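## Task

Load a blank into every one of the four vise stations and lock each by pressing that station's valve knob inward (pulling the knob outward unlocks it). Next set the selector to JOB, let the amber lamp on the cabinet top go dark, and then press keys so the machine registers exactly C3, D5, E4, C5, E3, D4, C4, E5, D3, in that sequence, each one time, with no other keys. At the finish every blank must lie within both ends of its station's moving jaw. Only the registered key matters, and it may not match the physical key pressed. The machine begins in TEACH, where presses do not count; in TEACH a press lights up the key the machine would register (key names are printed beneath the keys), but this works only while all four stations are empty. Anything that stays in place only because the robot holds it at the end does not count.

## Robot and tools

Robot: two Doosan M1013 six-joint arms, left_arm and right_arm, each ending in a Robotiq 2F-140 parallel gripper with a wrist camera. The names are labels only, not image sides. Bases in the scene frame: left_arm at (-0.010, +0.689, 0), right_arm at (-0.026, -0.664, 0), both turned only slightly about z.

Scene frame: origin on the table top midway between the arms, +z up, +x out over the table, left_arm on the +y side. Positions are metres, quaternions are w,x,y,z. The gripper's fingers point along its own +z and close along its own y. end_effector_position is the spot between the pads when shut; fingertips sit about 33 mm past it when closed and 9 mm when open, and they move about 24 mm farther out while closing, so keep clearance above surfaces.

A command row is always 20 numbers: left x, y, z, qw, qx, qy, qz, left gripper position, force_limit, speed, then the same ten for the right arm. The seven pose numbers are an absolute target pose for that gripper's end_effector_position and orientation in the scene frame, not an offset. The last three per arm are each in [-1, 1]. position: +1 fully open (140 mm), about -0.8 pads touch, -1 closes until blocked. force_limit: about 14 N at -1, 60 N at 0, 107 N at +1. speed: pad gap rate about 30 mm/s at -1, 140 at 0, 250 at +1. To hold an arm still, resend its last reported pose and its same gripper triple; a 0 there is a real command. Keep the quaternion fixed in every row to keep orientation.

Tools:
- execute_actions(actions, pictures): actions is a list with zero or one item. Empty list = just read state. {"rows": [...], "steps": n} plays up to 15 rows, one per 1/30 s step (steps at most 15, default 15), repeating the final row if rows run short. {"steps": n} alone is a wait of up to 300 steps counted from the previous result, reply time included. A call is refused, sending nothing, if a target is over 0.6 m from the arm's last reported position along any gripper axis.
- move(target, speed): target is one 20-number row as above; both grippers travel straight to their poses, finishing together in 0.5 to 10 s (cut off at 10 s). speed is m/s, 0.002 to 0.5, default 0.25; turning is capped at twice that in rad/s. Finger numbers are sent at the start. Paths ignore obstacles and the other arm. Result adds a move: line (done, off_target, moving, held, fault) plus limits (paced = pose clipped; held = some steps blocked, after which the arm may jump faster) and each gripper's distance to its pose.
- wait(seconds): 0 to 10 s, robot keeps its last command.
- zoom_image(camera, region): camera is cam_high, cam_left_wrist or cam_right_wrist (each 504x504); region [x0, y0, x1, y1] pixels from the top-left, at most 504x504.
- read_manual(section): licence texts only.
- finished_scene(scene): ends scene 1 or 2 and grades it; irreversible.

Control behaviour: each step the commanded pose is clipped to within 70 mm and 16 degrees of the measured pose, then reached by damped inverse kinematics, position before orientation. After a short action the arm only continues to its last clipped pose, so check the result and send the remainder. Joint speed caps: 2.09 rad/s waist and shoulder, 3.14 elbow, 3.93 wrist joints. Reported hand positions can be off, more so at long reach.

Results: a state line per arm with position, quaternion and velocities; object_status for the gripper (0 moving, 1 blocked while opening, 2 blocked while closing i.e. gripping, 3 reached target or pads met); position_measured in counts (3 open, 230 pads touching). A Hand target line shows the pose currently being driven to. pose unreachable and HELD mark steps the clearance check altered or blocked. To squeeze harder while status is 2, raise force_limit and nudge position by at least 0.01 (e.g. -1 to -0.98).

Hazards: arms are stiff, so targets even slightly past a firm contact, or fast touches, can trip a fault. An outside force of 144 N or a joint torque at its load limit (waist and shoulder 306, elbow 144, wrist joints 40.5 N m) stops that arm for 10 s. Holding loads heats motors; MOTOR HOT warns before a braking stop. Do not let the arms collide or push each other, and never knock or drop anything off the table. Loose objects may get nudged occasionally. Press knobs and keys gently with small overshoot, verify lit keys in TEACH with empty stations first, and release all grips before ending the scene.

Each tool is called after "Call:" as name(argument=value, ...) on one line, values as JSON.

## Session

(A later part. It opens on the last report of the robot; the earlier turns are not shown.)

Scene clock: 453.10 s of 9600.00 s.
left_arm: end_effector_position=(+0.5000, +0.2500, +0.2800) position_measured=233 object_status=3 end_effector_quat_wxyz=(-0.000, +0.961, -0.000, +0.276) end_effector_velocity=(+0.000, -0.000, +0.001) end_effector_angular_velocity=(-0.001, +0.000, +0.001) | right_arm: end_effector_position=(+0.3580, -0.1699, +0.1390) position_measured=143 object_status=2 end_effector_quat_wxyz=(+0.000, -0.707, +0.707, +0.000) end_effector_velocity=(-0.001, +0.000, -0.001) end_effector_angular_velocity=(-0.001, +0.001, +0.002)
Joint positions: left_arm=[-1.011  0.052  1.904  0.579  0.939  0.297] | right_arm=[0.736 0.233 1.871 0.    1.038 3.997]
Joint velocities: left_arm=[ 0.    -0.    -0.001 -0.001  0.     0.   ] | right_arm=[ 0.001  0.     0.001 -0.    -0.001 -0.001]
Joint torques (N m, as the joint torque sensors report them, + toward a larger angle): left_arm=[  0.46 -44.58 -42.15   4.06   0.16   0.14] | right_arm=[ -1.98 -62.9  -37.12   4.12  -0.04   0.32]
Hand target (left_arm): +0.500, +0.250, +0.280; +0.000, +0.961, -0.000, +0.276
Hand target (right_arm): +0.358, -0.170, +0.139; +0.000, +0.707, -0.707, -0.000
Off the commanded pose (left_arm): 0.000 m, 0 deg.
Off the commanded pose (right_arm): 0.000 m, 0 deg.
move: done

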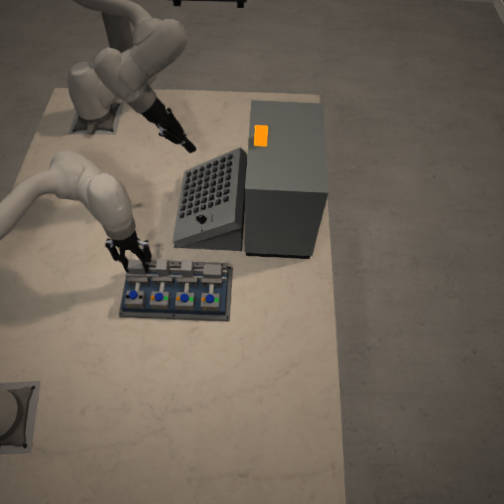

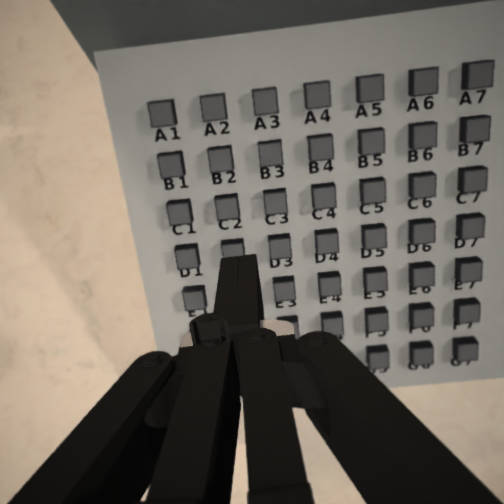

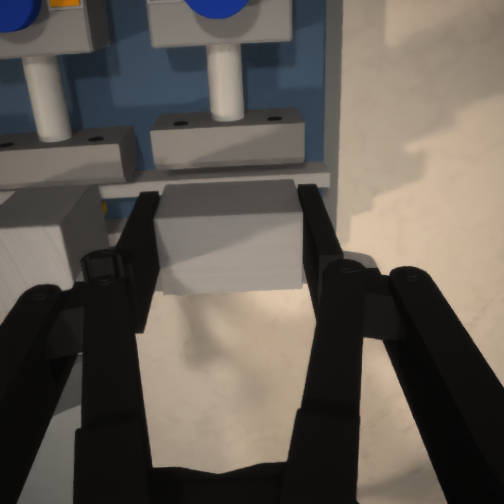

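Good. Also move left toward selector view afterwards.

Call:
move(target=[0.5,0.25,0.28,0,0.961,0,0.276,-1,0,0,0.358,-0.1705,0.1205,0,0.7071,-0.7071,0,-1,0,-0.5], speed=0.02)

Call:
move(target=[0.5,0.25,0.28,0,0.961,0,0.276,-1,0,0,0.358,-0.1705,0.1205,0,0.7071,-0.7071,0,0.0,0,-0.5])

Call:
move(target=[0.5,0.25,0.28,0,0.961,0,0.276,-1,0,0,0.358,-0.1705,0.175,0,0.7071,-0.7071,0,0.0,0,-0.5], speed=0.15)

Call:
move(target=[0.5,0.25,0.28,0,0.961,0,0.276,-1,0,0,0.358,-0.266,0.165,0,0.7071,-0.7071,0,-1,0,0])

Call:
move(target=[0.5,0.25,0.28,0,0.961,0,0.276,-1,0,0,0.358,-0.266,0.1335,0,0.7071,-0.7071,0,-1,0,0], speed=0.025)

Call:
move(target=[0.5,0.035,0.22,0,0.961,0,0.276,-0.3,0,0,0.33,-0.42,0.25,0,0.7071,-0.7071,0,-1,0,0])

Scene clock: 464.80 s of 9600.00 s.
left_arm: end_effector_position=(+0.5000, +0.2500, +0.2800) position_measured=233 object_status=3 end_effector_quat_wxyz=(+0.000, +0.961, -0.000, +0.276) end_effector_velocity=(-0.001, -0.002, +0.001) end_effector_angular_velocity=(-0.002, -0.000, -0.002) | right_arm: end_effector_position=(+0.3580, -0.1705, +0.1206) position_measured=143 object_status=2 end_effector_quat_wxyz=(+0.000, -0.707, +0.707, +0.000) end_effector_velocity=(+0.001, -0.000, -0.000) end_effector_angular_velocity=(+0.000, -0.000, -0.002)
Joint positions: left_arm=[-1.011  0.052  1.904  0.579  0.939  0.297] | right_arm=[0.736 0.249 1.889 0.    1.004 3.997]
Joint velocities: left_arm=[-0.002 -0.    -0.001 -0.001 -0.001  0.   ] | right_arm=[-0.002  0.001 -0.     0.    -0.001  0.   ]
Joint torques (N m, as the joint torque sensors report them, + toward a larger angle): left_arm=[  0.18 -43.88 -41.92   4.05   0.11   0.22] | right_arm=[ -3.61 -57.25 -32.86   3.84  -1.14   0.14]
Hand target (left_arm): +0.500, +0.250, +0.280; +0.000, +0.961, +0.000, +0.276
Hand target (right_arm): +0.358, -0.170, +0.120; +0.000, +0.707, -0.707, -0.000
Off the commanded pose (left_arm): 0.000 m, 0 deg.
Off the commanded pose (right_arm): 0.000 m, 0 deg.
After step 90, 7.57 s passed at rest.
move: done

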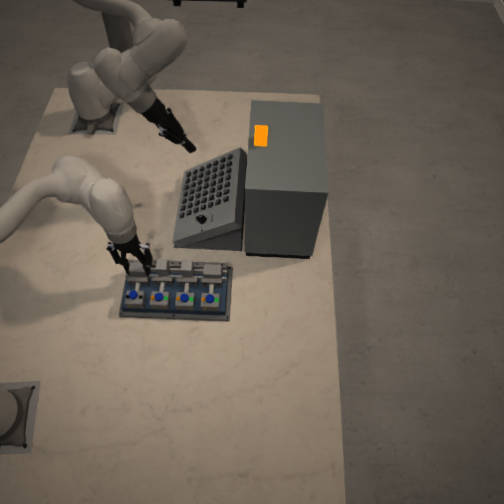

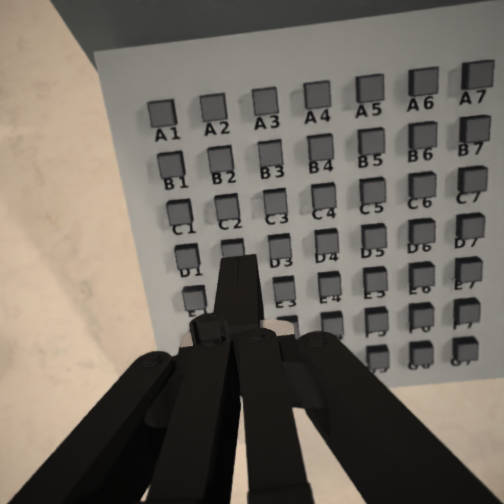

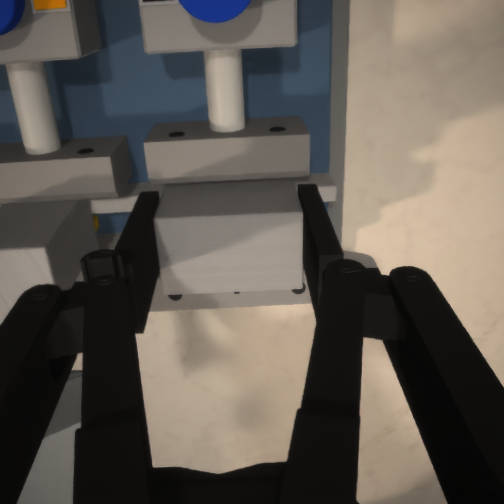

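Scene clock: 465.50 s of 9600.00 s.
left_arm: end_effector_position=(+0.5000, +0.2500, +0.2800) position_measured=233 object_status=3 end_effector_quat_wxyz=(-0.000, +0.961, -0.000, +0.276) end_effector_velocity=(-0.001, -0.000, -0.002) end_effector_angular_velocity=(+0.001, +0.002, -0.001) | right_arm: end_effector_position=(+0.3580, -0.1705, +0.1205) position_measured=129 object_status=3 end_effector_quat_wxyz=(-0.000, -0.707, +0.707, -0.000) end_effector_velocity=(-0.000, -0.000, -0.000) end_effector_angular_velocity=(-0.000, +0.001, -0.000)
Joint positions: left_arm=[-1.011  0.052  1.904  0.579  0.939  0.297] | right_arm=[0.736 0.249 1.889 0.    1.004 3.997]
Joint velocities: left_arm=[-0.001  0.002  0.001 -0.001 -0.    -0.   ] | right_arm=[-0.  0.  0.  0.  0.  0.]
Joint torques (N m, as the joint torque sensors report them, + toward a larger angle): left_arm=[  0.28 -43.54 -41.99   4.05   0.2    0.16] | right_arm=[ -0.55 -62.3  -34.89   4.08  -0.29   0.19]
Hand target (left_arm): +0.500, +0.250, +0.280; +0.000, +0.961, +0.000, +0.276
Hand target (right_arm): +0.358, -0.170, +0.120; +0.000, +0.707, -0.707, -0.000
Off the commanded pose (left_arm): 0.000 m, 0 deg.
Off the commanded pose (right_arm): 0.000 m, 0 deg.
move: done

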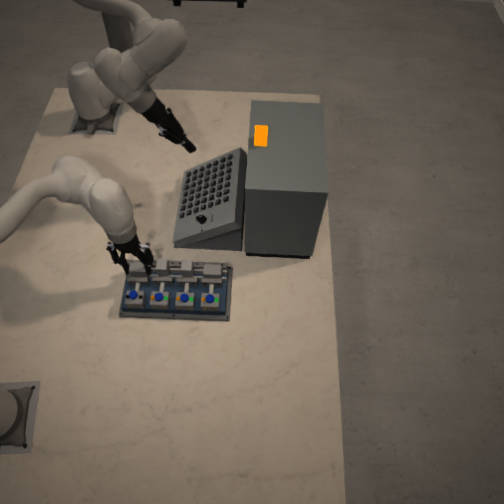

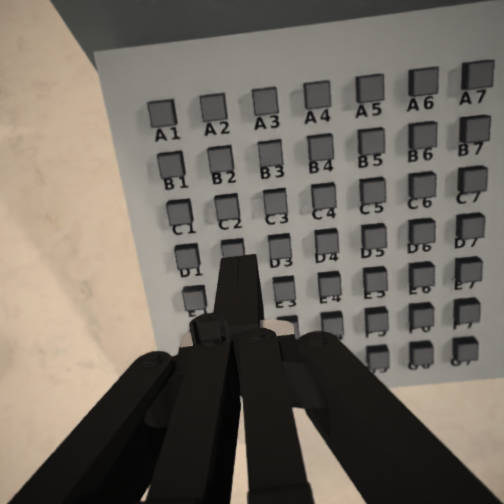

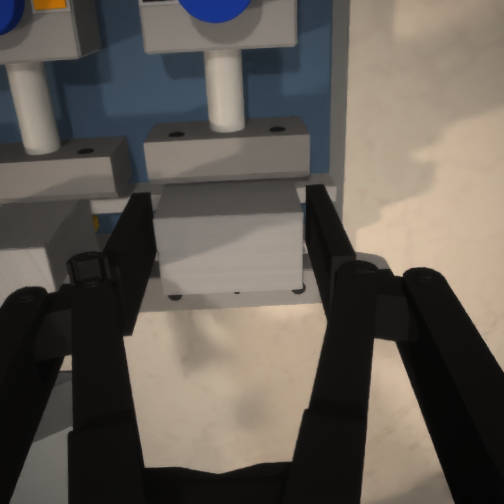

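Scene clock: 466.27 s of 9600.00 s.
left_arm: end_effector_position=(+0.5000, +0.2500, +0.2800) position_measured=233 object_status=3 end_effector_quat_wxyz=(-0.000, +0.961, -0.000, +0.276) end_effector_velocity=(+0.000, +0.001, +0.000) end_effector_angular_velocity=(-0.002, +0.000, +0.002) | right_arm: end_effector_position=(+0.3580, -0.1706, +0.1750) position_measured=129 object_status=3 end_effector_quat_wxyz=(-0.000, -0.707, +0.707, -0.000) end_effector_velocity=(-0.001, +0.001, +0.000) end_effector_angular_velocity=(+0.000, -0.000, +0.002)
Joint positions: left_arm=[-1.011  0.052  1.904  0.579  0.939  0.297] | right_arm=[ 0.736  0.204  1.835 -0.     1.103  3.997]
Joint velocities: left_arm=[ 0.002 -0.001  0.    -0.001 -0.001 -0.   ] | right_arm=[ 0.001 -0.001 -0.     0.     0.001 -0.   ]
Joint torques (N m, as the joint torque sensors report them, + toward a larger angle): left_arm=[ -0.22 -43.68 -42.14   4.08   0.23   0.11] | right_arm=[ -1.33 -60.55 -37.84   4.24  -0.28   0.23]
Hand target (left_arm): +0.500, +0.250, +0.280; +0.000, +0.961, +0.000, +0.276
Hand target (right_arm): +0.358, -0.171, +0.175; -0.000, +0.707, -0.707, +0.000
Off the commanded pose (left_arm): 0.000 m, 0 deg.
Off the commanded pose (right_arm): 0.000 m, 0 deg.
move: done

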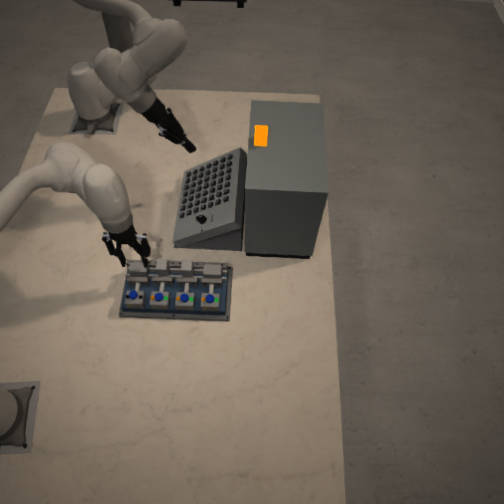

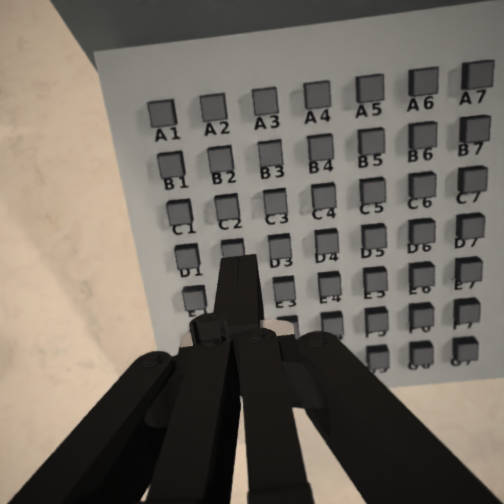

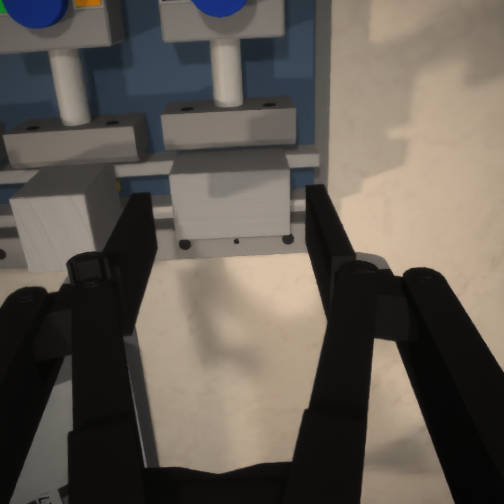

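Scene clock: 467.07 s of 9600.00 s.
left_arm: end_effector_position=(+0.5000, +0.2500, +0.2800) position_measured=233 object_status=3 end_effector_quat_wxyz=(-0.000, +0.961, -0.000, +0.276) end_effector_velocity=(-0.001, -0.001, +0.000) end_effector_angular_velocity=(-0.002, +0.001, +0.000) | right_arm: end_effector_position=(+0.3578, -0.2660, +0.1649) position_measured=233 object_status=3 end_effector_quat_wxyz=(-0.000, -0.707, +0.707, +0.000) end_effector_velocity=(-0.000, -0.000, +0.001) end_effector_angular_velocity=(+0.001, -0.001, +0.000)
Joint positions: left_arm=[-1.011  0.052  1.904  0.579  0.939  0.297] | right_arm=[ 0.623  0.102  1.976 -0.     1.063  3.883]
Joint velocities: left_arm=[-0.001 -0.    -0.    -0.002  0.    -0.   ] | right_arm=[-0.    -0.001  0.     0.    -0.    -0.001]
Joint torques (N m, as the joint torque sensors report them, + toward a larger angle): left_arm=[  1.16 -43.83 -42.15   4.01   0.19   0.09] | right_arm=[ -2.86 -48.83 -36.7    4.34  -0.21   0.23]
Hand target (left_arm): +0.500, +0.250, +0.280; +0.000, +0.961, +0.000, +0.276
Hand target (right_arm): +0.358, -0.266, +0.165; +0.000, +0.707, -0.707, -0.000
Off the commanded pose (left_arm): 0.000 m, 0 deg.
Off the commanded pose (right_arm): 0.000 m, 0 deg.
move: done

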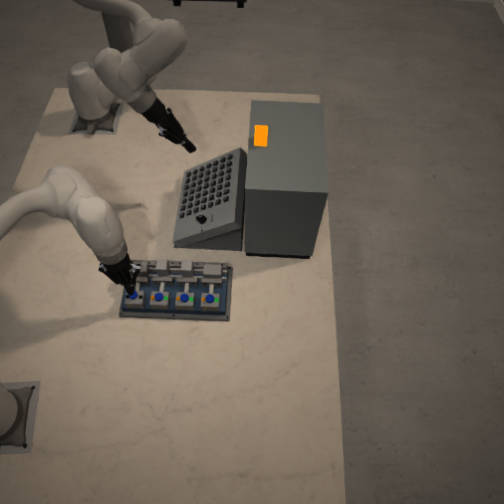

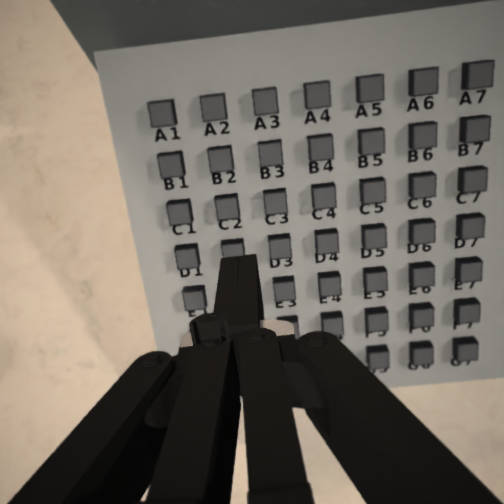

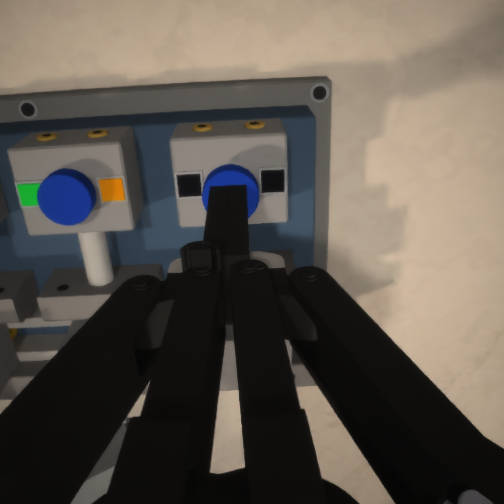

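Scene clock: 468.57 s of 9600.00 s.
left_arm: end_effector_position=(+0.5000, +0.2500, +0.2800) position_measured=233 object_status=3 end_effector_quat_wxyz=(-0.000, +0.961, -0.000, +0.276) end_effector_velocity=(+0.001, -0.001, +0.000) end_effector_angular_velocity=(-0.000, -0.001, -0.001) | right_arm: end_effector_position=(+0.3580, -0.2660, +0.1335) position_measured=233 object_status=3 end_effector_quat_wxyz=(-0.000, -0.707, +0.707, +0.000) end_effector_velocity=(-0.000, -0.001, -0.001) end_effector_angular_velocity=(-0.001, +0.001, -0.001)
Joint positions: left_arm=[-1.011  0.052  1.904  0.579  0.939  0.297] | right_arm=[0.622 0.131 2.009 0.    1.002 3.883]
Joint velocities: left_arm=[ 0.001  0.002 -0.002  0.001 -0.002  0.001] | right_arm=[-0.001  0.     0.002  0.    -0.001  0.   ]
Joint torques (N m, as the joint torque sensors report them, + toward a larger angle): left_arm=[  0.85 -44.53 -42.24   4.05   0.24   0.15] | right_arm=[ -2.39 -45.79 -33.16   3.6   -1.53   0.28]
Hand target (left_arm): +0.500, +0.250, +0.280; -0.000, +0.961, +0.000, +0.276
Hand target (right_arm): +0.358, -0.266, +0.133; -0.000, +0.707, -0.707, -0.000
Off the commanded pose (left_arm): 0.000 m, 0 deg.
Off the commanded pose (right_arm): 0.000 m, 0 deg.
move: done

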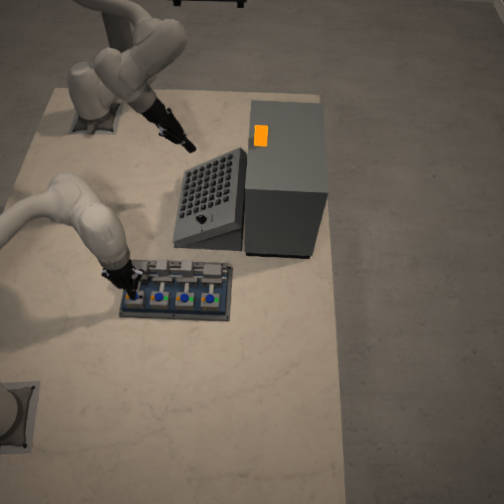

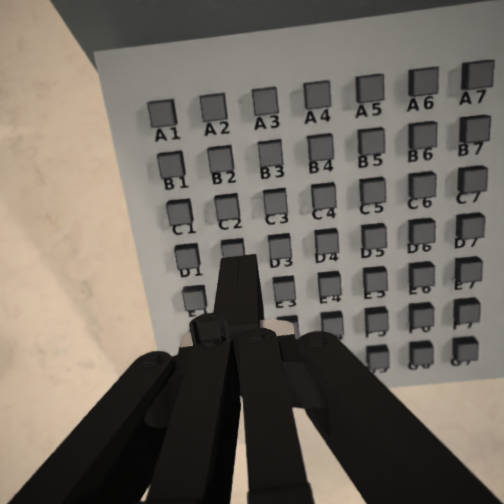

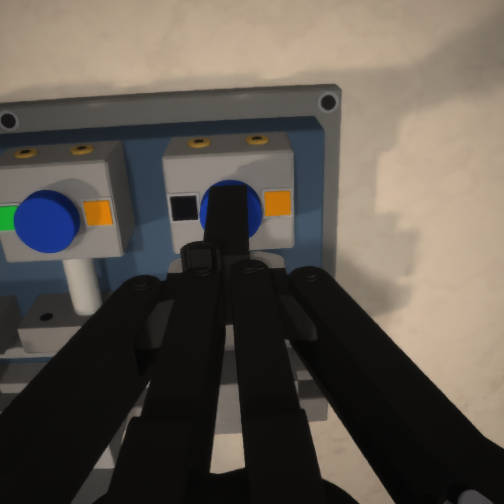

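Scene clock: 469.87 s of 9600.00 s.
left_arm: end_effector_position=(+0.4996, +0.0350, +0.2198) position_measured=167 object_status=3 end_effector_quat_wxyz=(+0.000, +0.961, +0.000, +0.276) end_effector_velocity=(-0.001, -0.001, -0.001) end_effector_angular_velocity=(-0.001, +0.002, +0.001) | right_arm: end_effector_position=(+0.3296, -0.4201, +0.2499) position_measured=233 object_status=3 end_effector_quat_wxyz=(-0.000, -0.707, +0.707, -0.000) end_effector_velocity=(+0.000, -0.000, +0.001) end_effector_angular_velocity=(+0.000, -0.001, +0.001)
Joint positions: left_arm=[-1.174  0.368  1.625  0.616  0.992  0.12 ] | right_arm=[ 0.403 -0.16   2.063 -0.     1.239  3.664]
Joint velocities: left_arm=[-0.     0.002 -0.002 -0.003  0.    -0.   ] | right_arm=[-0.    -0.001 -0.    -0.     0.    -0.001]
Joint torques (N m, as the joint torque sensors report them, + toward a larger angle): left_arm=[ -0.24 -73.59 -41.31   3.99   0.49   0.17] | right_arm=[ -1.09 -24.68 -39.8    4.53  -0.22   0.35]
Hand target (left_arm): +0.500, +0.035, +0.220; +0.000, +0.961, -0.000, +0.276
Hand target (right_arm): +0.330, -0.420, +0.250; +0.000, +0.707, -0.707, +0.000
Off the commanded pose (left_arm): 0.000 m, 0 deg.
Off the commanded pose (right_arm): 0.000 m, 0 deg.
move: done

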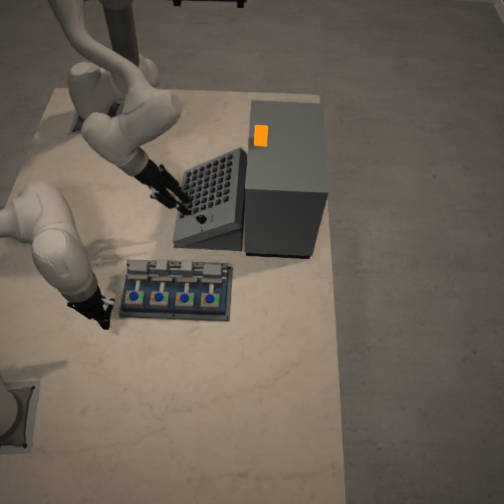

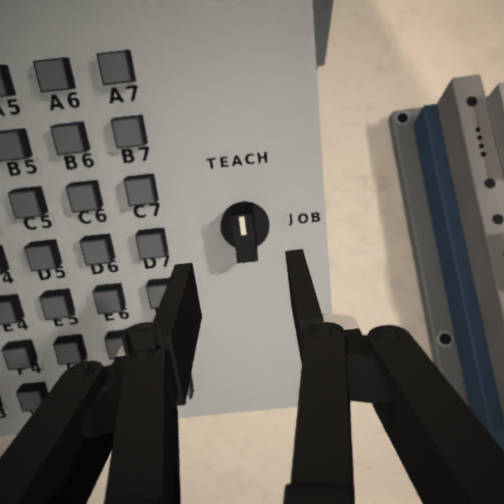

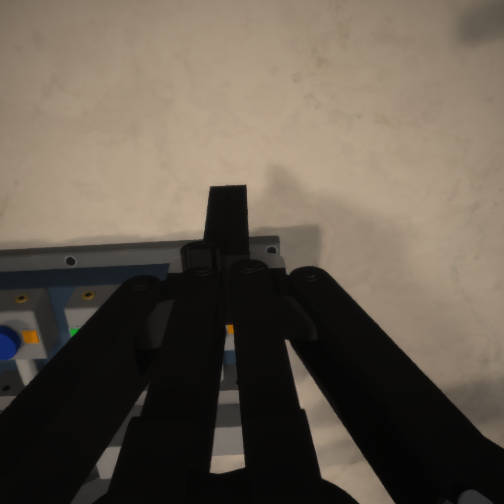

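Call:
move(target=[0.5287,0.032,0.1762,0,0.961,0,0.276,-0.4,0,0,0.33,-0.42,0.25,0,0.7071,-0.7071,0,-1,0,0], speed=0.08)

Call:
zoom_image(camera="cam_high", region=[150,160,250,260])

Scene clock: 476.93 s of 9600.00 s.
left_arm: end_effector_position=(+0.5286, +0.0320, +0.1761) position_measured=179 object_status=3 end_effector_quat_wxyz=(-0.000, +0.961, -0.000, +0.276) end_effector_velocity=(+0.001, +0.001, -0.000) end_effector_angular_velocity=(-0.000, -0.001, +0.000) | right_arm: end_effector_position=(+0.3299, -0.4200, +0.2500) position_measured=233 object_status=3 end_effector_quat_wxyz=(-0.000, -0.707, +0.707, +0.000) end_effector_velocity=(+0.001, +0.001, +0.000) end_effector_angular_velocity=(+0.001, -0.002, +0.000)
Joint positions: left_arm=[-1.14   0.423  1.631  0.638  0.925  0.107] | right_arm=[ 0.402 -0.159  2.062  0.     1.239  3.663]
Joint velocities: left_arm=[ 0.001  0.     0.     0.001 -0.001 -0.   ] | right_arm=[ 0.001 -0.    -0.001  0.    -0.001  0.   ]
Joint torques (N m, as the joint torque sensors report them, + toward a larger angle): left_arm=[ -0.06 -78.24 -40.52   3.8    0.51   0.14] | right_arm=[ -1.46 -25.59 -39.23   4.46  -0.36   0.21]
Hand target (left_arm): +0.529, +0.032, +0.176; +0.000, +0.961, -0.000, +0.276
Hand target (right_arm): +0.330, -0.420, +0.250; +0.000, +0.707, -0.707, -0.000
Off the commanded pose (left_arm): 0.000 m, 0 deg.
Off the commanded pose (right_arm): 0.000 m, 0 deg.
After step 90, 3.10 s passed at rest.
move: done

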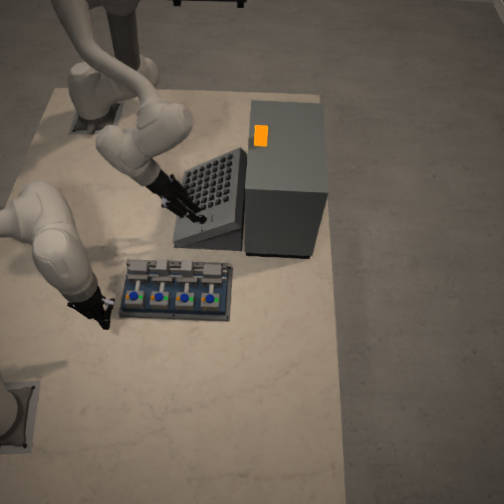

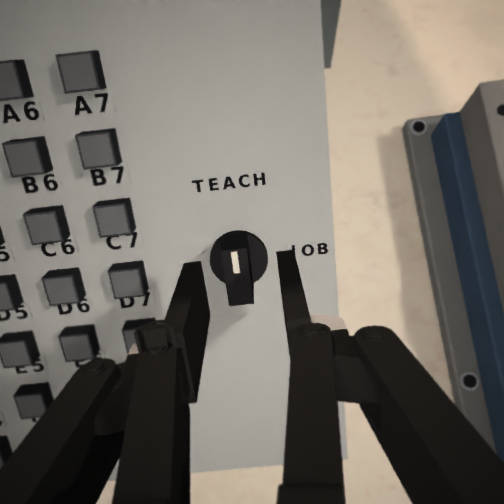

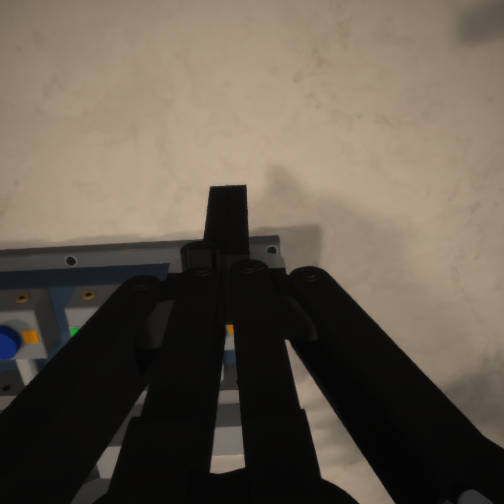

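Region (150, 160, 250, 260) of cam_high's 504x504 image, scaled by 5.040, with more detail than that image has.

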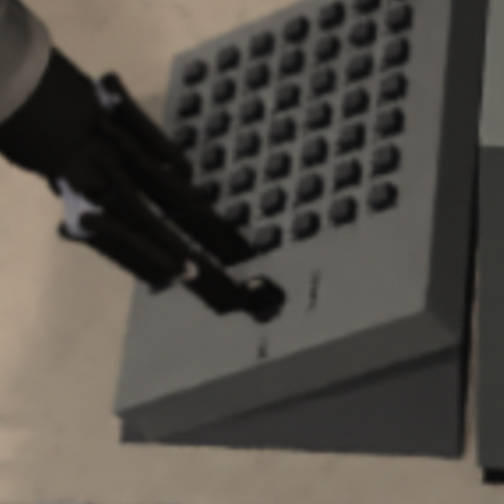

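Call:
move(target=[0.539,0.033,0.1598,0,0.961,0,0.276,-0.55,0,0,0.33,-0.42,0.25,0,0.7071,-0.7071,0,-1,0,0], speed=0.03)

Call:
move(target=[0.539,0.033,0.1598,-0.195,0.6795,-0.6795,0.195,-0.6,-0.5,0,0.33,-0.42,0.25,0,0.7071,-0.7071,0,-1,0,0], speed=0.3)

Scene clock: 484.37 s of 9600.00 s.
left_arm: end_effector_position=(+0.5390, +0.0330, +0.1598) position_measured=199 object_status=3 end_effector_quat_wxyz=(+0.000, +0.961, -0.000, +0.276) end_effector_velocity=(-0.001, -0.001, -0.001) end_effector_angular_velocity=(+0.001, -0.000, -0.002) | right_arm: end_effector_position=(+0.3300, -0.4200, +0.2500) position_measured=233 object_status=3 end_effector_quat_wxyz=(+0.000, -0.707, +0.707, -0.000) end_effector_velocity=(-0.000, +0.001, -0.000) end_effector_angular_velocity=(-0.000, +0.000, +0.001)
Joint positions: left_arm=[-1.127  0.441  1.636  0.648  0.9    0.1  ] | right_arm=[ 0.402 -0.159  2.062 -0.     1.239  3.663]
Joint velocities: left_arm=[-0.001  0.001 -0.     0.001 -0.    -0.   ] | right_arm=[ 0.001  0.001 -0.    -0.    -0.     0.   ]
Joint torques (N m, as the joint torque sensors report them, + toward a larger angle): left_arm=[  0.62 -79.72 -39.56   3.68   0.46   0.09] | right_arm=[ -1.09 -25.84 -39.27   4.33  -0.06   0.3 ]
Hand target (left_arm): +0.539, +0.033, +0.160; +0.000, +0.961, -0.000, +0.276
Hand target (right_arm): +0.330, -0.420, +0.250; +0.000, +0.707, -0.707, +0.000
Off the commanded pose (left_arm): 0.000 m, 0 deg.
Off the commanded pose (right_arm): 0.000 m, 0 deg.
After step 90, 3.53 s passed at rest.
move: done

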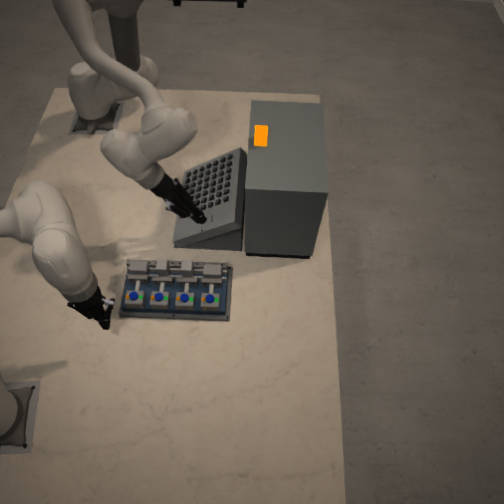

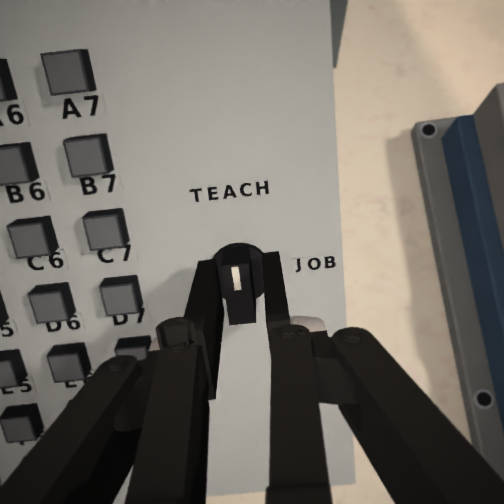

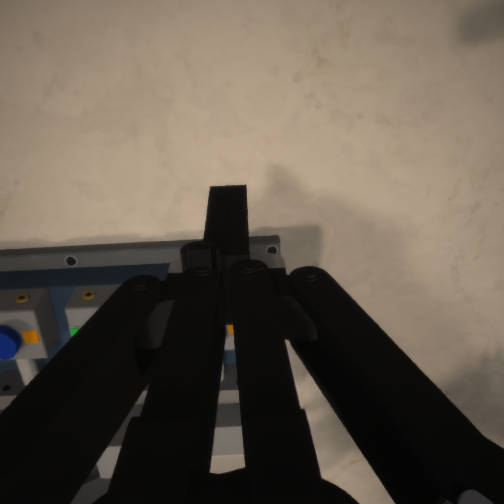

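Scene clock: 487.40 s of 9600.00 s.
left_arm: end_effector_position=(+0.5390, +0.0330, +0.1598) position_measured=205 object_status=3 end_effector_quat_wxyz=(-0.195, +0.680, -0.680, +0.195) end_effector_velocity=(-0.000, -0.001, +0.001) end_effector_angular_velocity=(+0.001, -0.000, -0.002) | right_arm: end_effector_position=(+0.3300, -0.4200, +0.2500) position_measured=233 object_status=3 end_effector_quat_wxyz=(+0.000, -0.707, +0.707, -0.000) end_effector_velocity=(+0.000, -0.000, -0.000) end_effector_angular_velocity=(+0.000, +0.000, -0.001)
Joint positions: left_arm=[-1.127  0.442  1.636  0.648  0.9    1.671] | right_arm=[ 0.402 -0.159  2.062 -0.     1.239  3.663]
Joint velocities: left_arm=[-0.    -0.    -0.001 -0.     0.001  0.002] | right_arm=[-0.001 -0.     0.     0.    -0.    -0.   ]
Joint torques (N m, as the joint torque sensors report them, + toward a larger angle): left_arm=[  0.97 -79.34 -39.82   3.64   0.46   0.41] | right_arm=[ -1.88 -24.42 -39.62   4.44  -0.09   0.03]
Hand target (left_arm): +0.539, +0.033, +0.160; -0.195, +0.680, -0.680, +0.195
Hand target (right_arm): +0.330, -0.420, +0.250; -0.000, +0.707, -0.707, -0.000
Off the commanded pose (left_arm): 0.000 m, 0 deg.
Off the commanded pose (right_arm): 0.000 m, 0 deg.
move: done

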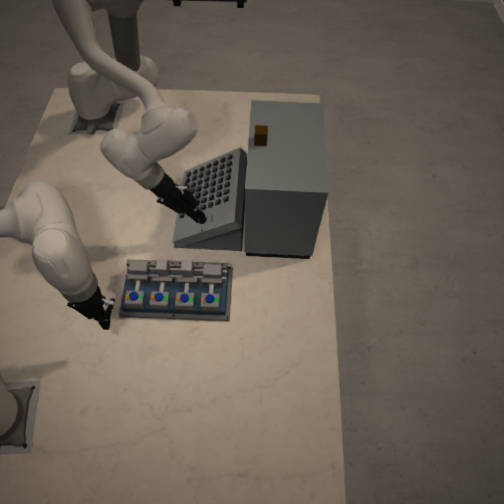

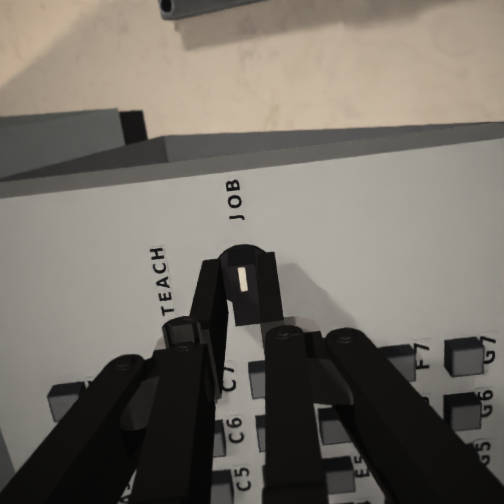

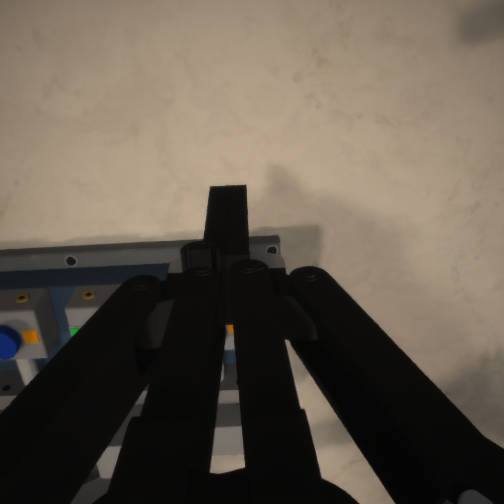

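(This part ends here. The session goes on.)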